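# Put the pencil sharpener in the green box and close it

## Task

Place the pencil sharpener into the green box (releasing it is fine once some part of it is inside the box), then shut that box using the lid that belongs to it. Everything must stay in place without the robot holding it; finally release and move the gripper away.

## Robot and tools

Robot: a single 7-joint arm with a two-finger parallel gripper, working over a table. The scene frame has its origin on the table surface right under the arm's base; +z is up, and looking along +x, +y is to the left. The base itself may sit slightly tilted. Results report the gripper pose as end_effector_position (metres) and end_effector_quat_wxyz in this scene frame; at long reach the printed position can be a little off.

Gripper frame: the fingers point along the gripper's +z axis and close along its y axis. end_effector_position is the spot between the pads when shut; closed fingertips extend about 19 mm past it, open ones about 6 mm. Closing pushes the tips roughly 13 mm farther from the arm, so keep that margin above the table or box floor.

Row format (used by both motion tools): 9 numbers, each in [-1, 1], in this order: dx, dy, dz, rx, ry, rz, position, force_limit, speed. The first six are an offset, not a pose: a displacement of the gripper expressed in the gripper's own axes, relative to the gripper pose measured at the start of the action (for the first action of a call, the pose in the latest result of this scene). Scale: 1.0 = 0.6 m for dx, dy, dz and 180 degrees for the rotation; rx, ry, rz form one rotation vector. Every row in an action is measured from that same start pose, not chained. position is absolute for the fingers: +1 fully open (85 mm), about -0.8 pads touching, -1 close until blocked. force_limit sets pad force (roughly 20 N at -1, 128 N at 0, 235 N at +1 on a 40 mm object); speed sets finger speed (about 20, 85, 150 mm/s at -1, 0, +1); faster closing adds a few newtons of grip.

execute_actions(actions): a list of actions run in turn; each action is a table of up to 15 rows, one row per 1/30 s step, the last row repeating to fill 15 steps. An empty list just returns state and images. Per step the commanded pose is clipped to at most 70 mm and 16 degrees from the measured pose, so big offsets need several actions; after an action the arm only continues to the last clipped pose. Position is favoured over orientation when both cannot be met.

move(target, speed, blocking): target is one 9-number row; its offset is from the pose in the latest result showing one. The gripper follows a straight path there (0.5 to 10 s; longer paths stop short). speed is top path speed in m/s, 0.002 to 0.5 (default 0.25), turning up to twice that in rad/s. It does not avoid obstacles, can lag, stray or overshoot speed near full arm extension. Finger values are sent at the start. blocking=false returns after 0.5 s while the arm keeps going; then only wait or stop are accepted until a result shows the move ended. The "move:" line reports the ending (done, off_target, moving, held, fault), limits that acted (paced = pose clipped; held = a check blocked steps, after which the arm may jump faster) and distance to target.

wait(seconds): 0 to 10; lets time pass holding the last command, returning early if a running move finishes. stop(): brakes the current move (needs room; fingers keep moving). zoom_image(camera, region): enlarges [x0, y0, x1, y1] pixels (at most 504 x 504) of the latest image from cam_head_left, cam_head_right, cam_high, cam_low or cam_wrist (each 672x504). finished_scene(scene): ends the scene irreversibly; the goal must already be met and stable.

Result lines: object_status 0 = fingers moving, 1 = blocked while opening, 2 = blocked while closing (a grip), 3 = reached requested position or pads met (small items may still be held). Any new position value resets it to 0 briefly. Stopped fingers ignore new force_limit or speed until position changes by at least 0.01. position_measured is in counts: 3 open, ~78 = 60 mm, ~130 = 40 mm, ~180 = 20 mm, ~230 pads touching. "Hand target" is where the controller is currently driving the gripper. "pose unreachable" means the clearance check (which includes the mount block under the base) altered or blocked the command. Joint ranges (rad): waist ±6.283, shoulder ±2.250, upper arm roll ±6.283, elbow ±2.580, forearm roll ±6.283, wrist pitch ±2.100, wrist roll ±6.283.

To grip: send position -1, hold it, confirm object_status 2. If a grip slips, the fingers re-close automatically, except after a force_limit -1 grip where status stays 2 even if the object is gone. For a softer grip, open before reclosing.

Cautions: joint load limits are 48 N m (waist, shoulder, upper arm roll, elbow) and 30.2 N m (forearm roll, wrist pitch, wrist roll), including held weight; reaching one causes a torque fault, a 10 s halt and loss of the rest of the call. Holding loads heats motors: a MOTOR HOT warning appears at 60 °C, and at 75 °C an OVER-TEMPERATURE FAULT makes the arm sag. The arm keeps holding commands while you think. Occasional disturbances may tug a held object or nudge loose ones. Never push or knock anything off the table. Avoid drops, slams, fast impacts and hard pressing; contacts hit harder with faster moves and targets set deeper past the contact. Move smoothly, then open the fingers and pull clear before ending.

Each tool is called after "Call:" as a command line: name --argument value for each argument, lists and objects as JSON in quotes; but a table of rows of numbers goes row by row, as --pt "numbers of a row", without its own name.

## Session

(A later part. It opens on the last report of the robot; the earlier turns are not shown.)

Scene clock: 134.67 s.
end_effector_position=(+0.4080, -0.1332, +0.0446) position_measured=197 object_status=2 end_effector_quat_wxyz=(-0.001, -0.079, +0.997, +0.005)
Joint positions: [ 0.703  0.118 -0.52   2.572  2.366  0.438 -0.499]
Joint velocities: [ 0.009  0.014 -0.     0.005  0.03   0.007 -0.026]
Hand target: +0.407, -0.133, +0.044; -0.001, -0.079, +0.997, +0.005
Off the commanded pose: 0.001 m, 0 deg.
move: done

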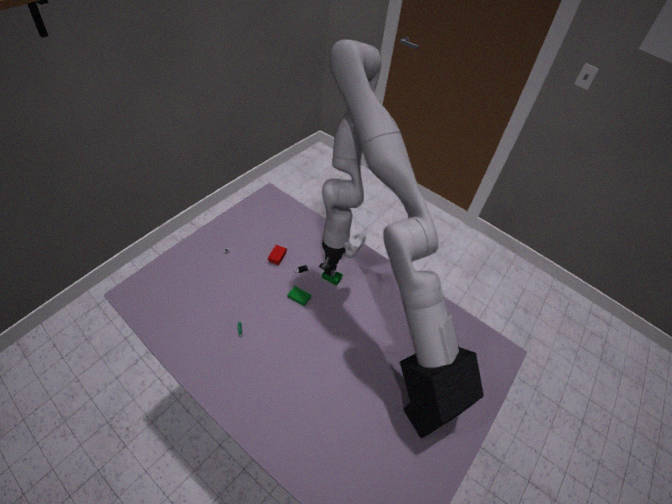

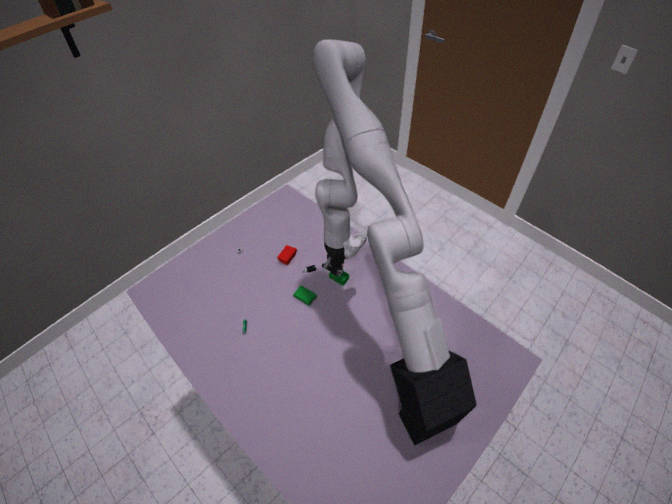

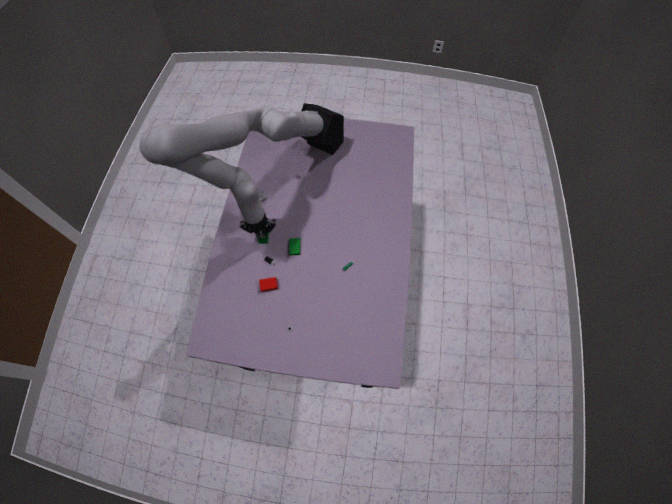

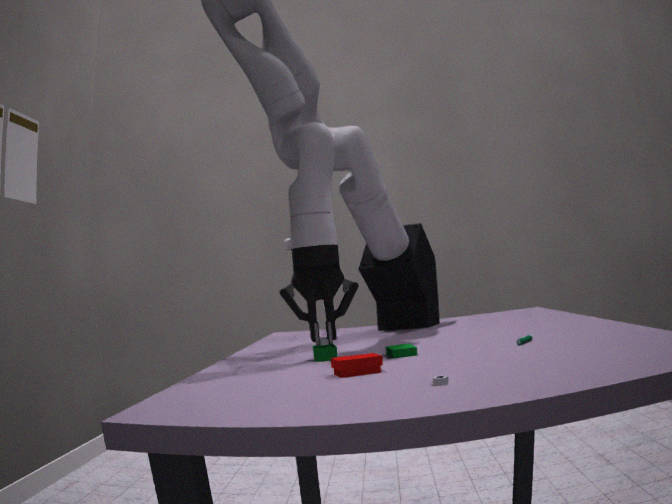

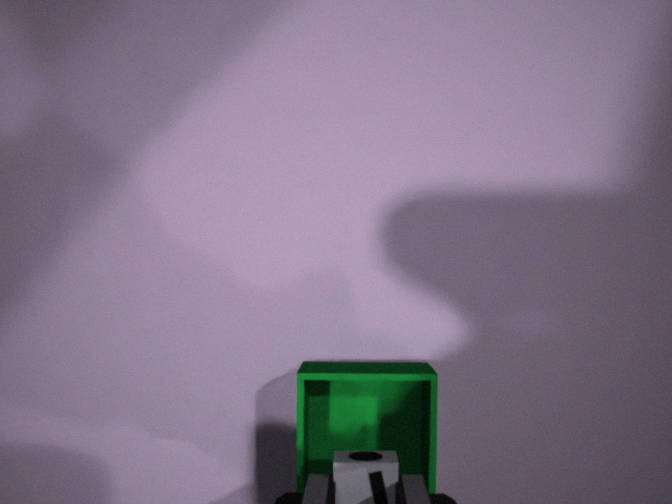

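Call:
move --target '[0,0,0.012,0,0,0,-1,-0.5,-0.2]' --speed 0.02

Call:
execute_actions --actions '[[[0,0,0,0,0,0,-0.55,0,-0.5]],[[0,0,0,0,0,0,-0.55,0,-0.5]]]'

Call:
move --target '[-0.03,0,-0.05,0,0,0,-0.55,0,-0.5]' --speed 0.05

Scene clock: 140.17 s.
end_effector_position=(+0.4081, -0.1332, +0.0375) position_measured=197 object_status=2 end_effector_quat_wxyz=(-0.001, -0.079, +0.997, +0.004)
Joint positions: [ 0.704  0.149 -0.523  2.568  2.384  0.465 -0.512]
Joint velocities: [-0.     0.006  0.    -0.001  0.002  0.002 -0.001]
Hand target: +0.408, -0.133, +0.037; -0.001, -0.079, +0.997, +0.005
Off the commanded pose: 0.000 m, 0 deg.
move: done

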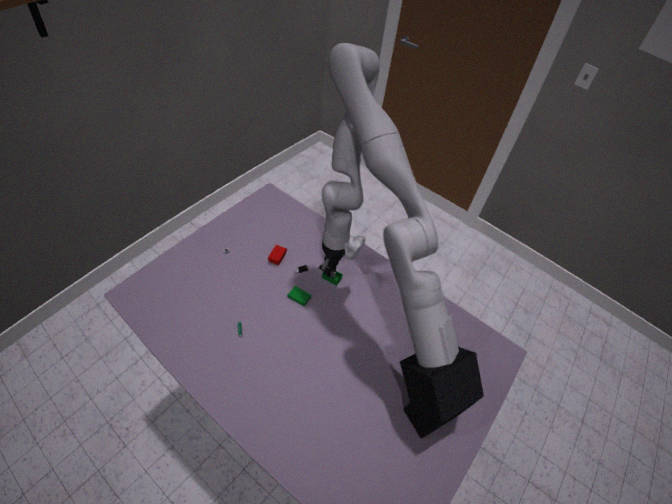

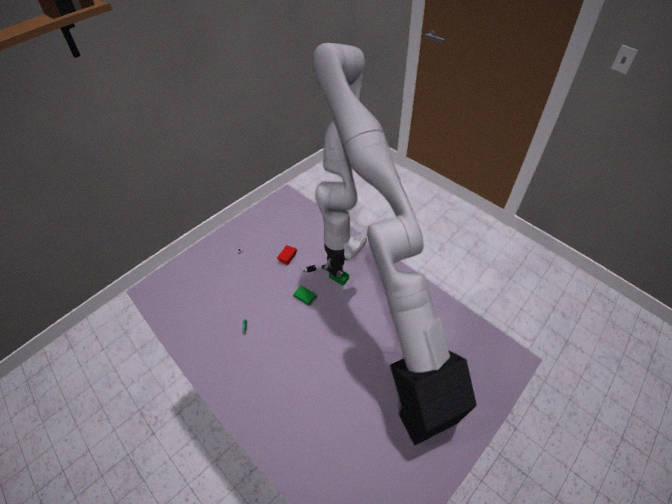

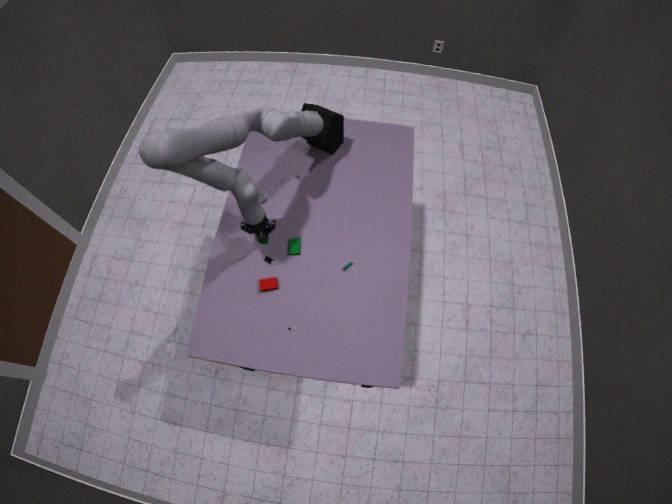

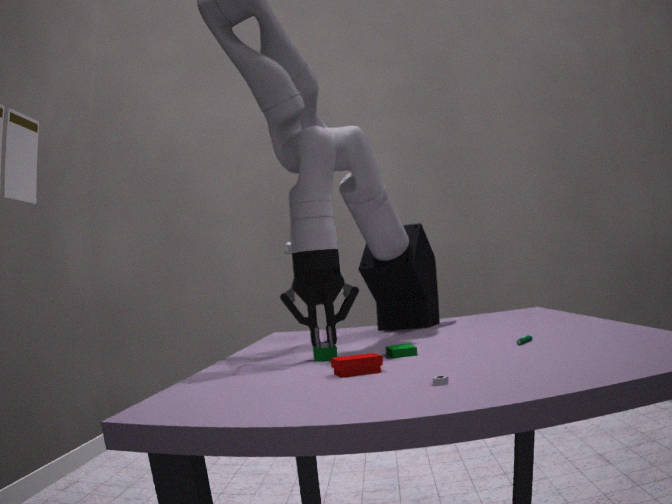

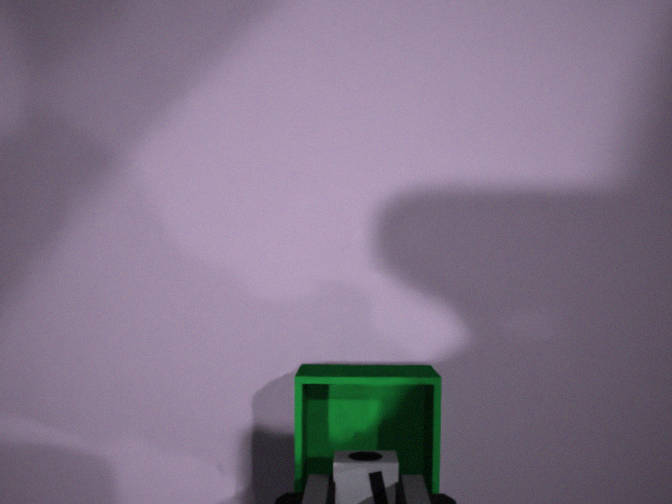

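Scene clock: 141.17 s.
end_effector_position=(+0.4081, -0.1332, +0.0375) position_measured=197 object_status=2 end_effector_quat_wxyz=(-0.001, -0.079, +0.997, +0.004)
Joint positions: [ 0.704  0.149 -0.523  2.568  2.384  0.465 -0.512]
Joint velocities: [-0.    -0.001 -0.    -0.    -0.001  0.     0.002]
Hand target: +0.408, -0.133, +0.038; -0.001, -0.079, +0.997, +0.004
Off the commanded pose: 0.000 m, 0 deg.

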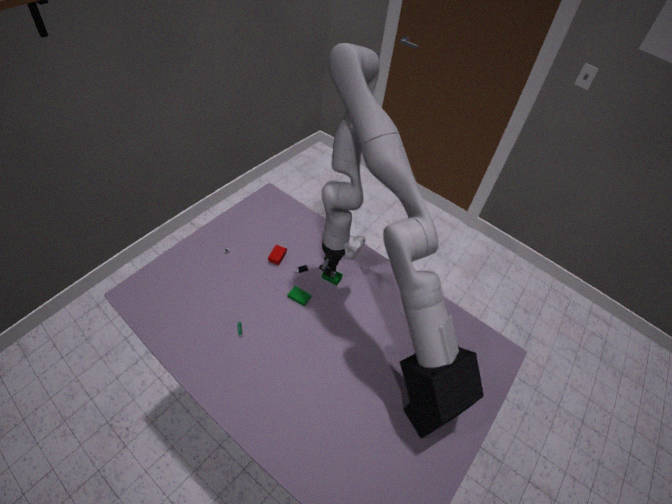

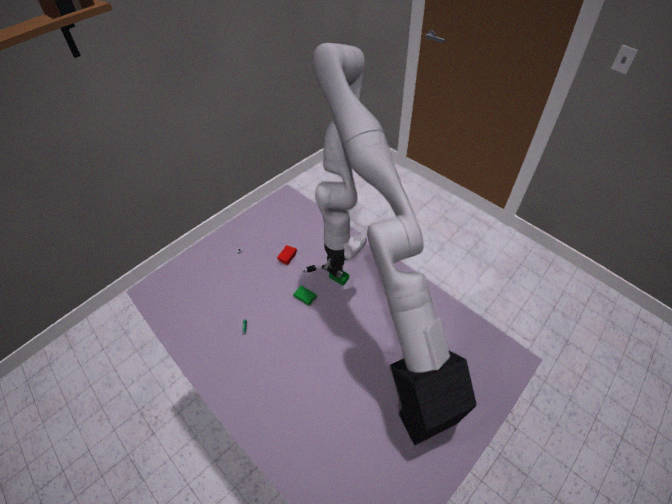

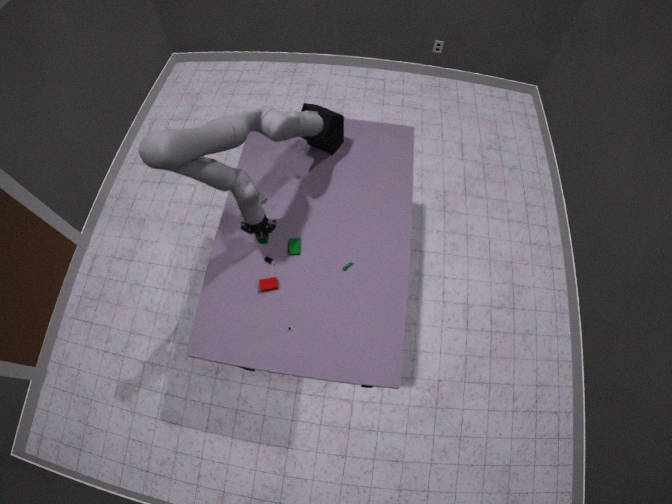

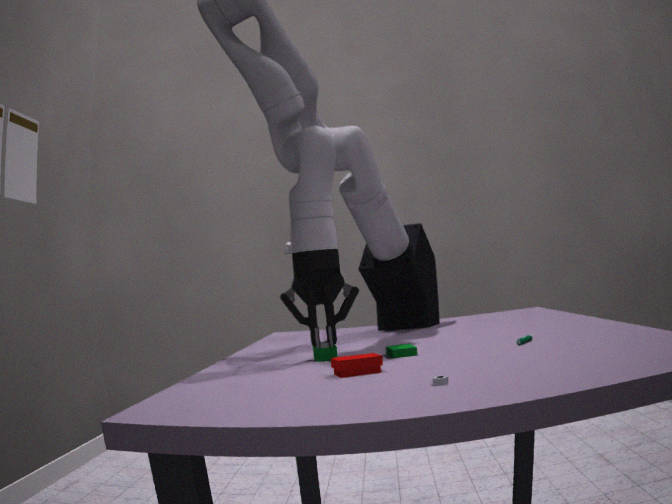

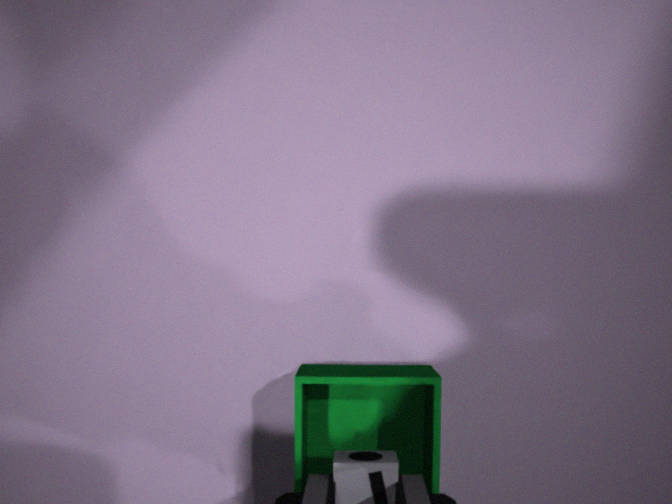

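Scene clock: 142.20 s.
end_effector_position=(+0.4257, -0.1303, +0.0673) position_measured=197 object_status=2 end_effector_quat_wxyz=(-0.000, -0.079, +0.997, +0.005)
Joint positions: [ 0.669  0.003 -0.501  2.528  2.099  0.317 -0.261]
Joint velocities: [-0.004 -0.011 -0.006 -0.01  -0.079 -0.002  0.071]
Hand target: +0.426, -0.130, +0.068; -0.000, -0.079, +0.997, +0.005
Off the commanded pose: 0.000 m, 0 deg.
move: done

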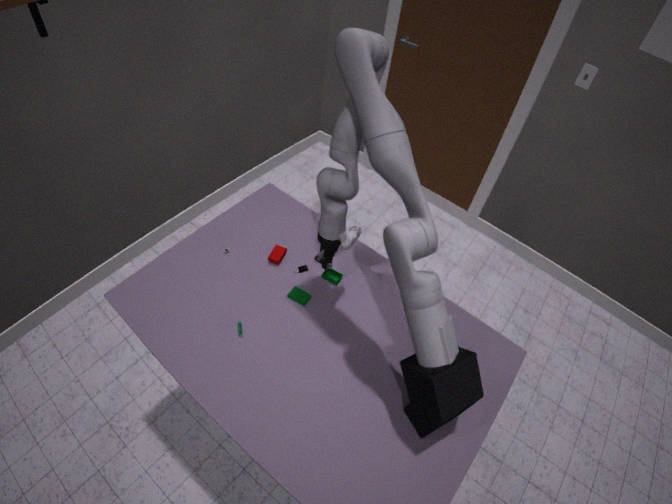

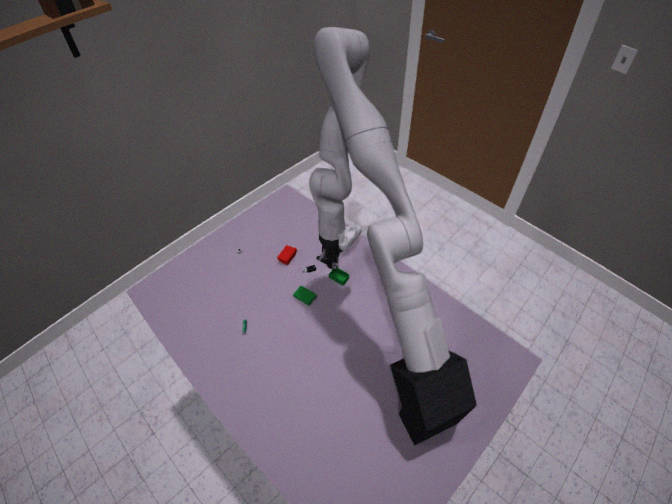

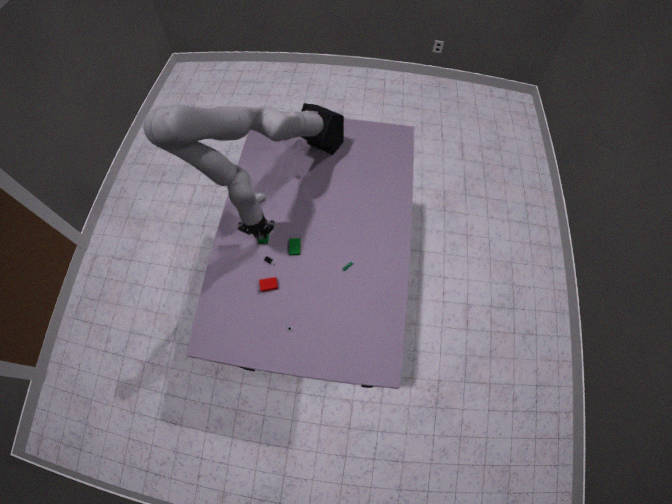

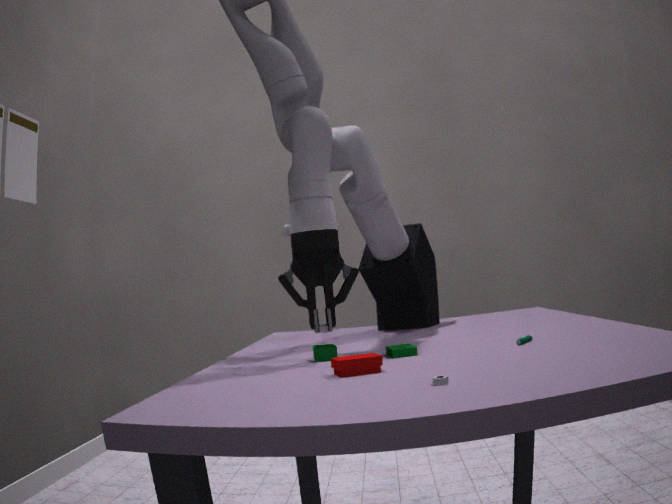

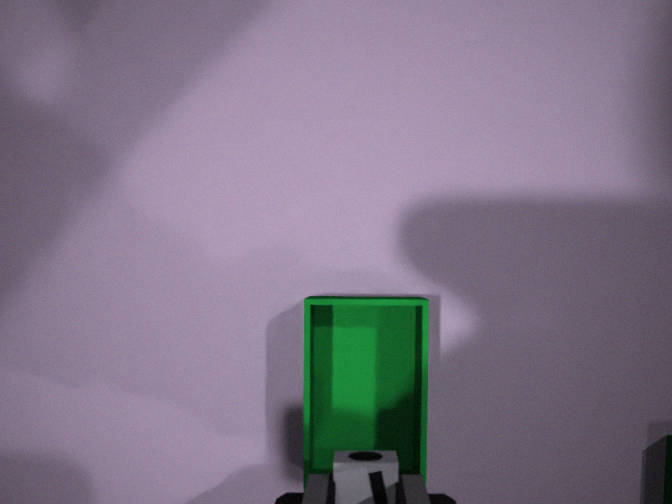

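Call:
move --target '[0.03,0,0.048,0,0,0,-0.55,0,-0.5]' --speed 0.04

Call:
execute_actions --actions '[[[0,0,0,0,0,0,-0.35,0,-0.5]],[[0,0,0,0,0,0,-0.35,0,-0.5]],[[0,0,0,0,0,0,-0.35,0,-0.5]]]'

Scene clock: 146.63 s.
end_effector_position=(+0.4081, -0.1331, +0.0387) position_measured=197 object_status=2 end_effector_quat_wxyz=(-0.000, -0.080, +0.997, +0.005)
Joint positions: [ 0.706  0.144 -0.525  2.57   2.384  0.462 -0.512]
Joint velocities: [ 0.005  0.01   0.001  0.003  0.013  0.005 -0.011]
Hand target: +0.408, -0.133, +0.038; -0.001, -0.079, +0.997, +0.005
Off the commanded pose: 0.000 m, 0 deg.
move: done

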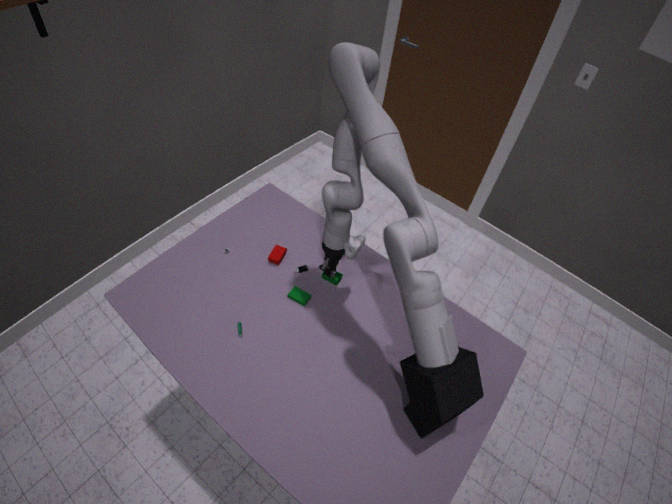

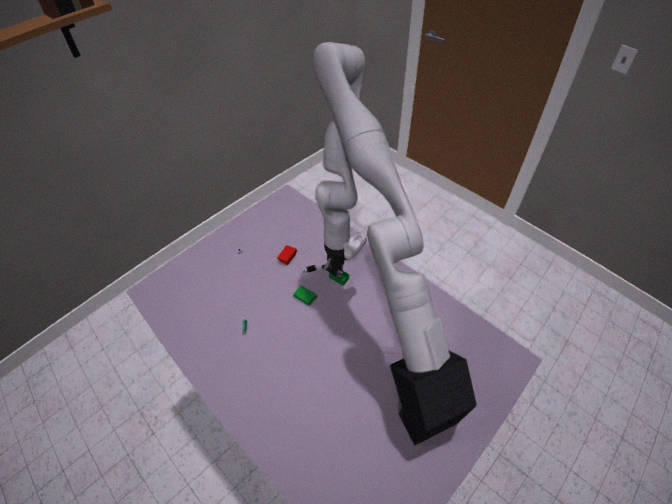

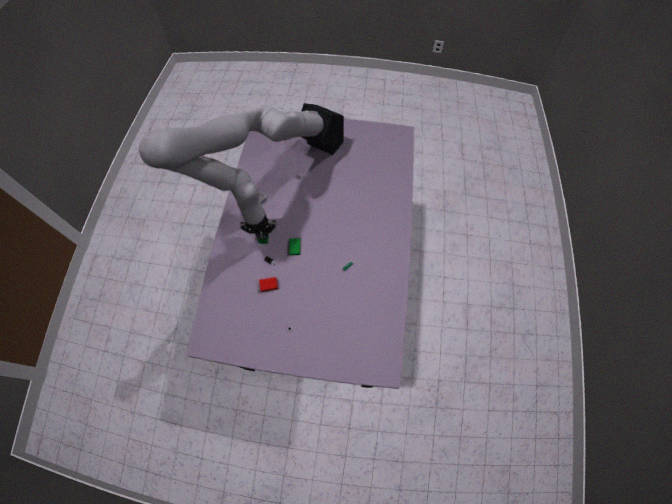

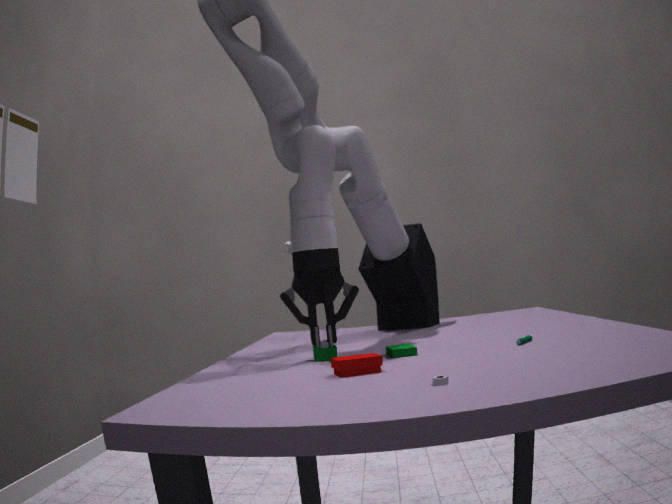

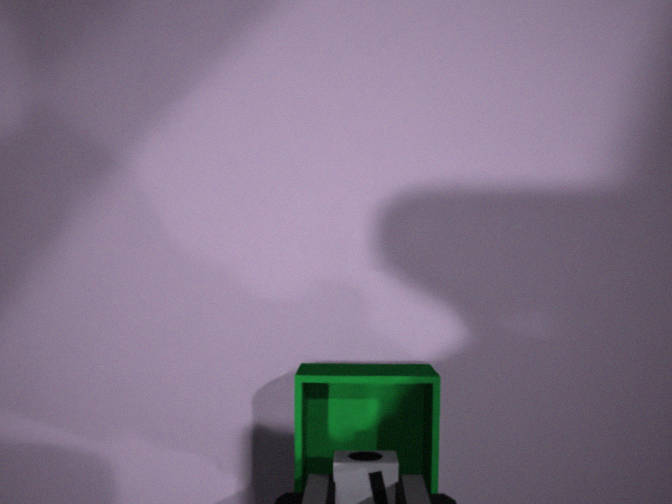

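Scene clock: 148.13 s.
end_effector_position=(+0.4081, -0.1331, +0.0387) position_measured=182 object_status=1 end_effector_quat_wxyz=(-0.000, -0.080, +0.997, +0.005)
Joint positions: [ 0.706  0.144 -0.525  2.57   2.384  0.462 -0.512]
Joint velocities: [ 0.    -0.001 -0.001 -0.     0.001  0.003  0.001]
Hand target: +0.408, -0.133, +0.039; -0.000, -0.080, +0.997, +0.005
Off the commanded pose: 0.000 m, 0 deg.

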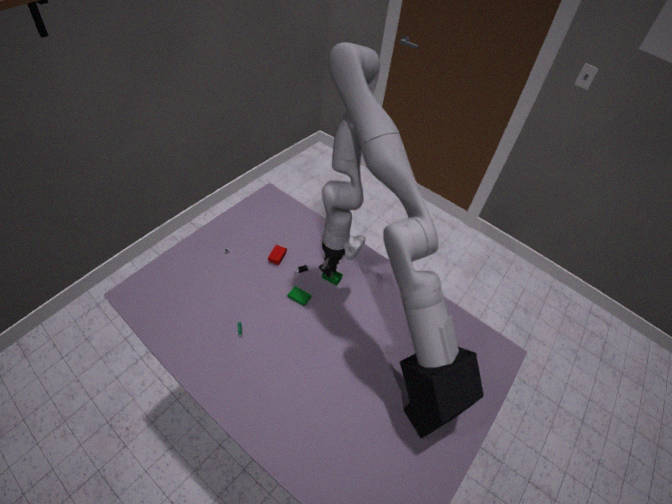

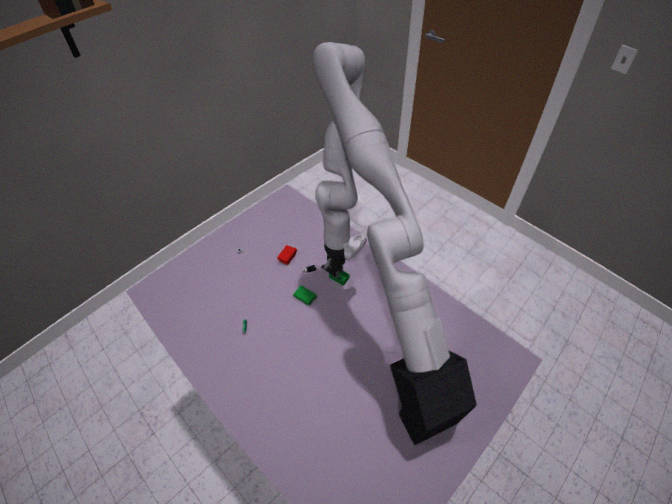

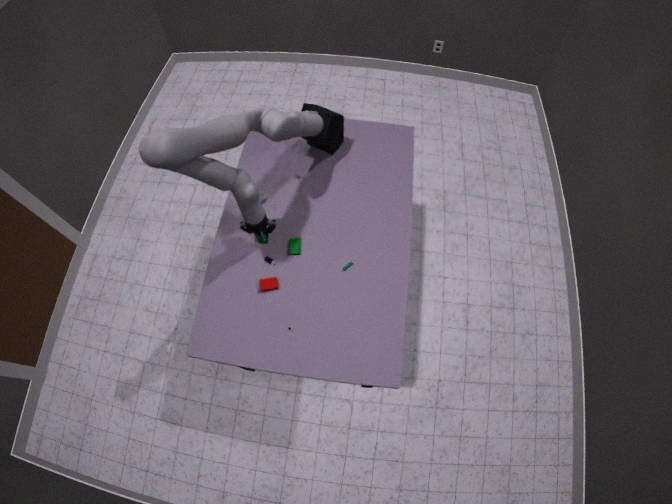

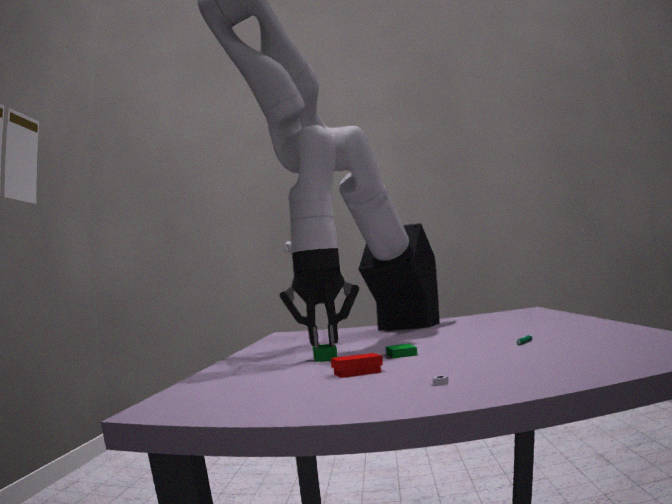

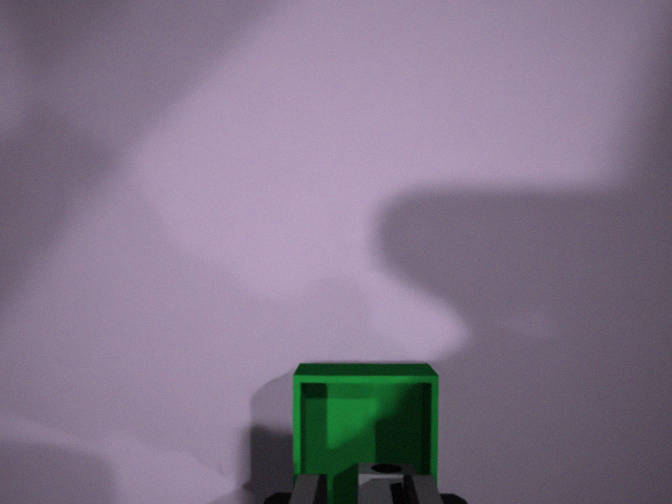

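Dropped, but the fingers are pressing the walls. Back off slightly, then lift.

Call:
execute_actions --actions '[[[0,0,0,0,0,0,-0.5,-1,-1]],[[0,0,0,0,0,0,-0.5,-1,-1]]]'

Call:
move --target '[-0.03,0,-0.06,0,0,0,-0.5,-1,-1]' --speed 0.04

Scene clock: 151.90 s.
end_effector_position=(+0.4081, -0.1331, +0.0387) position_measured=192 object_status=3 end_effector_quat_wxyz=(-0.000, -0.080, +0.997, +0.005)
Joint positions: [ 0.706  0.144 -0.525  2.57   2.384  0.462 -0.512]
Joint velocities: [ 0.    -0.001 -0.    -0.    -0.001 -0.    -0.001]
Hand target: +0.408, -0.133, +0.039; -0.000, -0.080, +0.997, +0.005
Off the commanded pose: 0.000 m, 0 deg.

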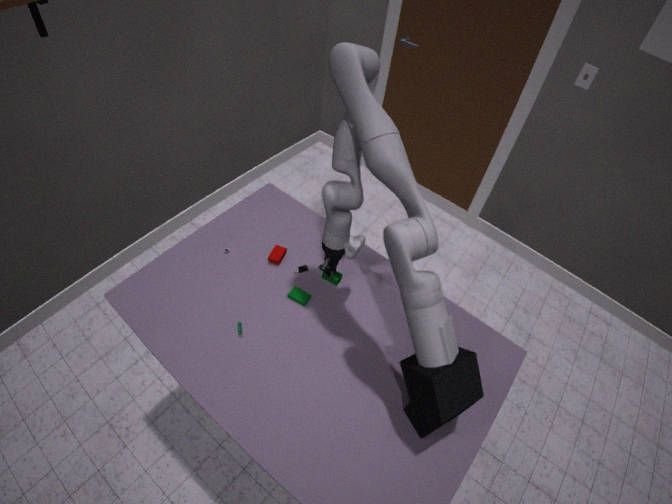

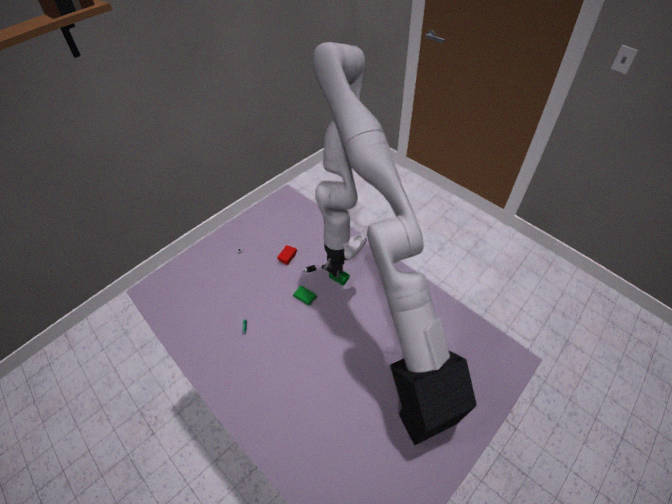

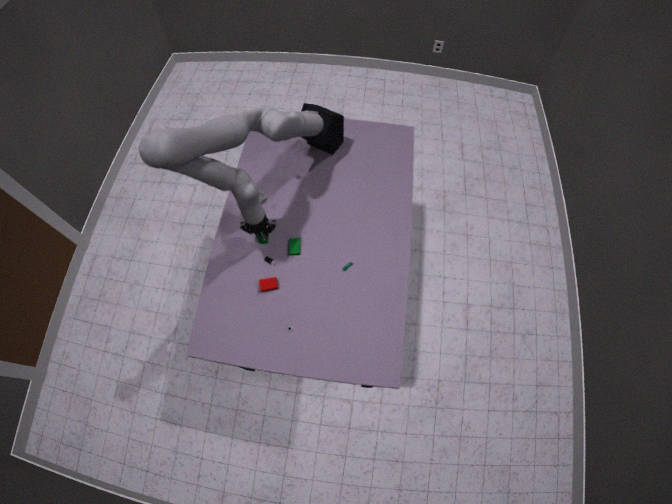

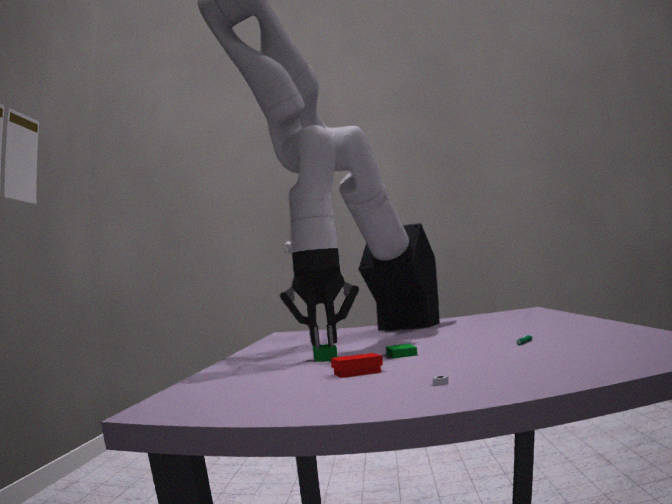

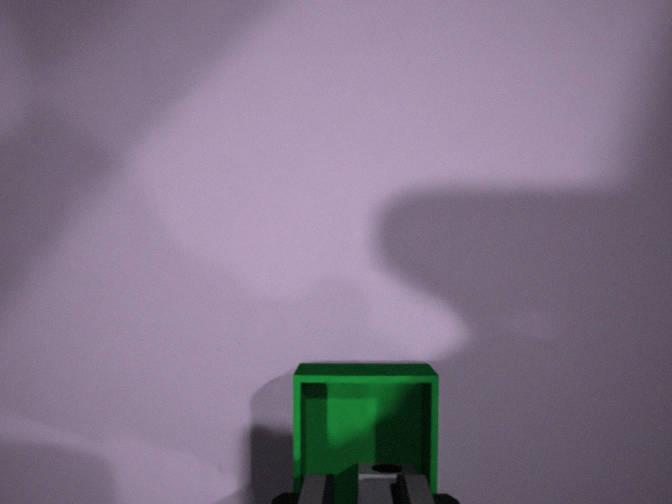

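Scene clock: 153.20 s.
end_effector_position=(+0.4258, -0.1301, +0.0745) position_measured=192 object_status=3 end_effector_quat_wxyz=(+0.000, -0.079, +0.997, +0.006)
Joint positions: [ 0.683 -0.029 -0.511  2.53   2.051  0.291 -0.215]
Joint velocities: [ 0.004 -0.011 -0.014 -0.012 -0.101 -0.001  0.093]
Hand target: +0.426, -0.130, +0.075; +0.000, -0.079, +0.997, +0.005
Off the commanded pose: 0.000 m, 0 deg.
move: done

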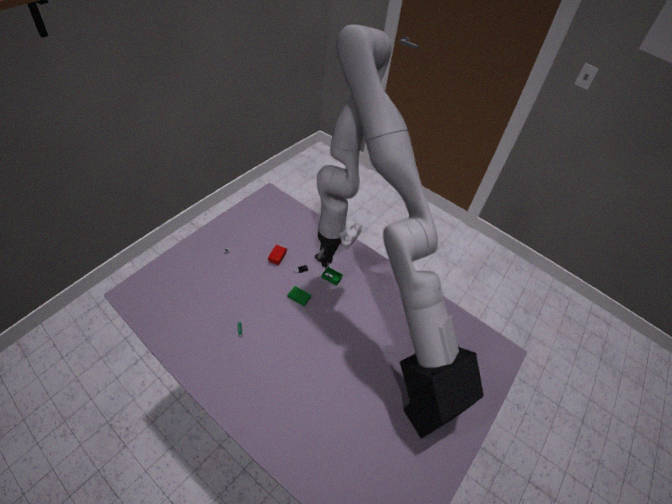

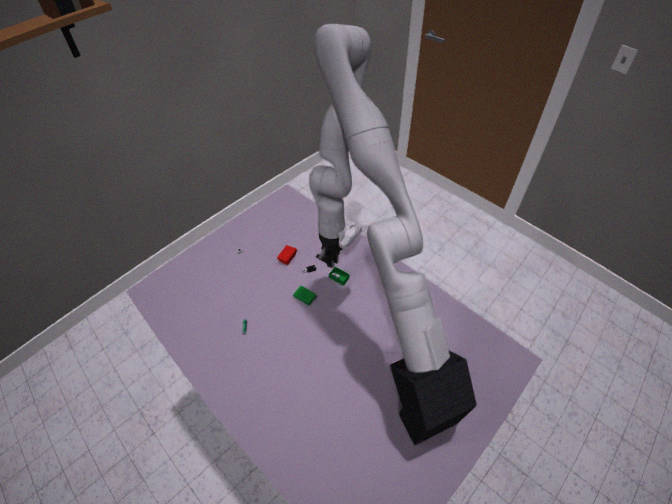

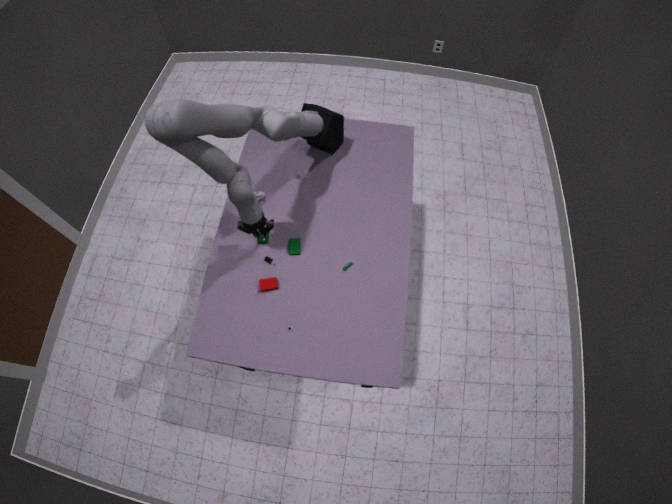

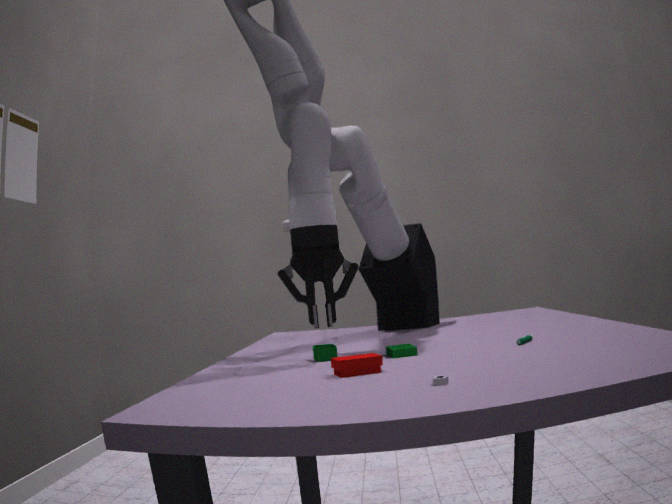

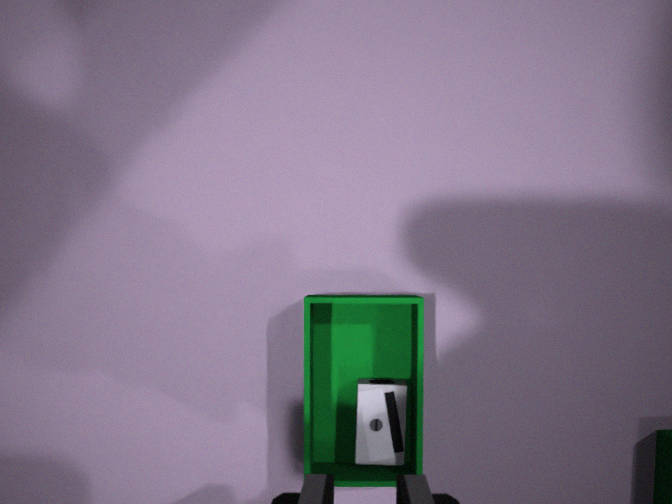

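Call:
move --target '[-0.045,0.199,0.03,0,0,0,1,0,0]' --speed 0.12

Scene clock: 158.40 s.
end_effector_position=(+0.4327, -0.0083, +0.0578) position_measured=3 object_status=3 end_effector_quat_wxyz=(-0.000, -0.080, +0.997, +0.005)
Joint positions: [ 0.289  0.275 -0.781  2.482  1.693  0.84  -0.33 ]
Joint velocities: [-0.004  0.005 -0.003 -0.     0.     0.001 -0.001]
Hand target: +0.433, -0.008, +0.058; -0.000, -0.080, +0.997, +0.005
Off the commanded pose: 0.001 m, 0 deg.
move: done

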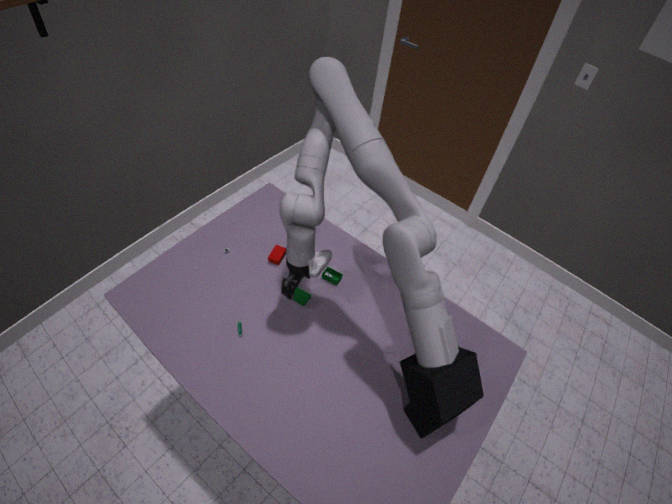

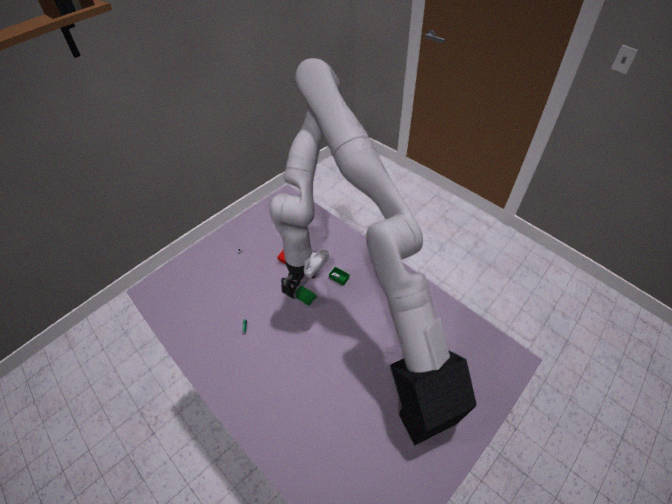

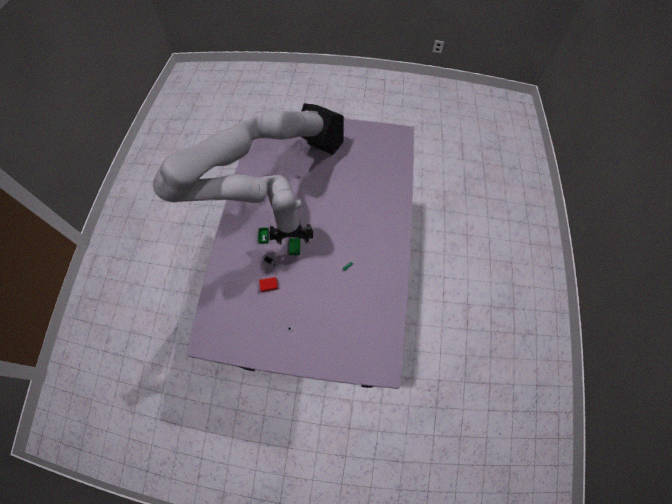

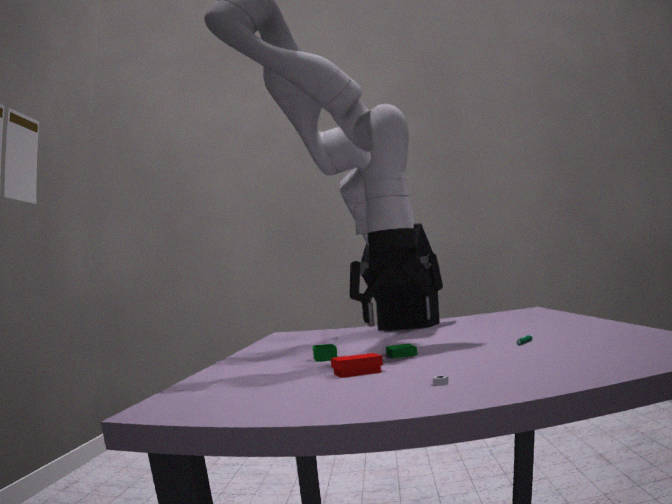

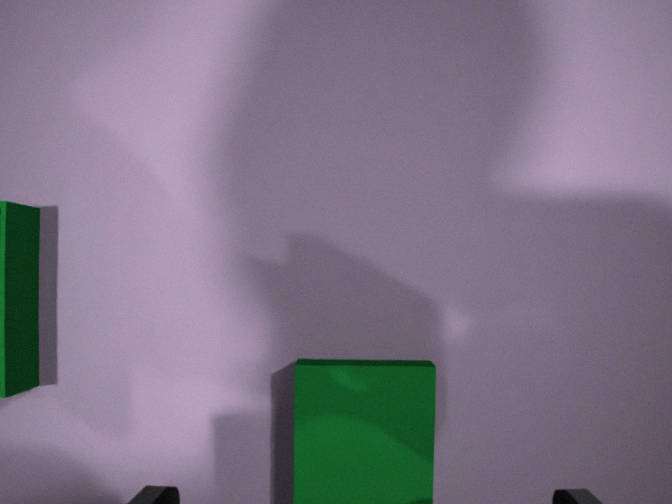

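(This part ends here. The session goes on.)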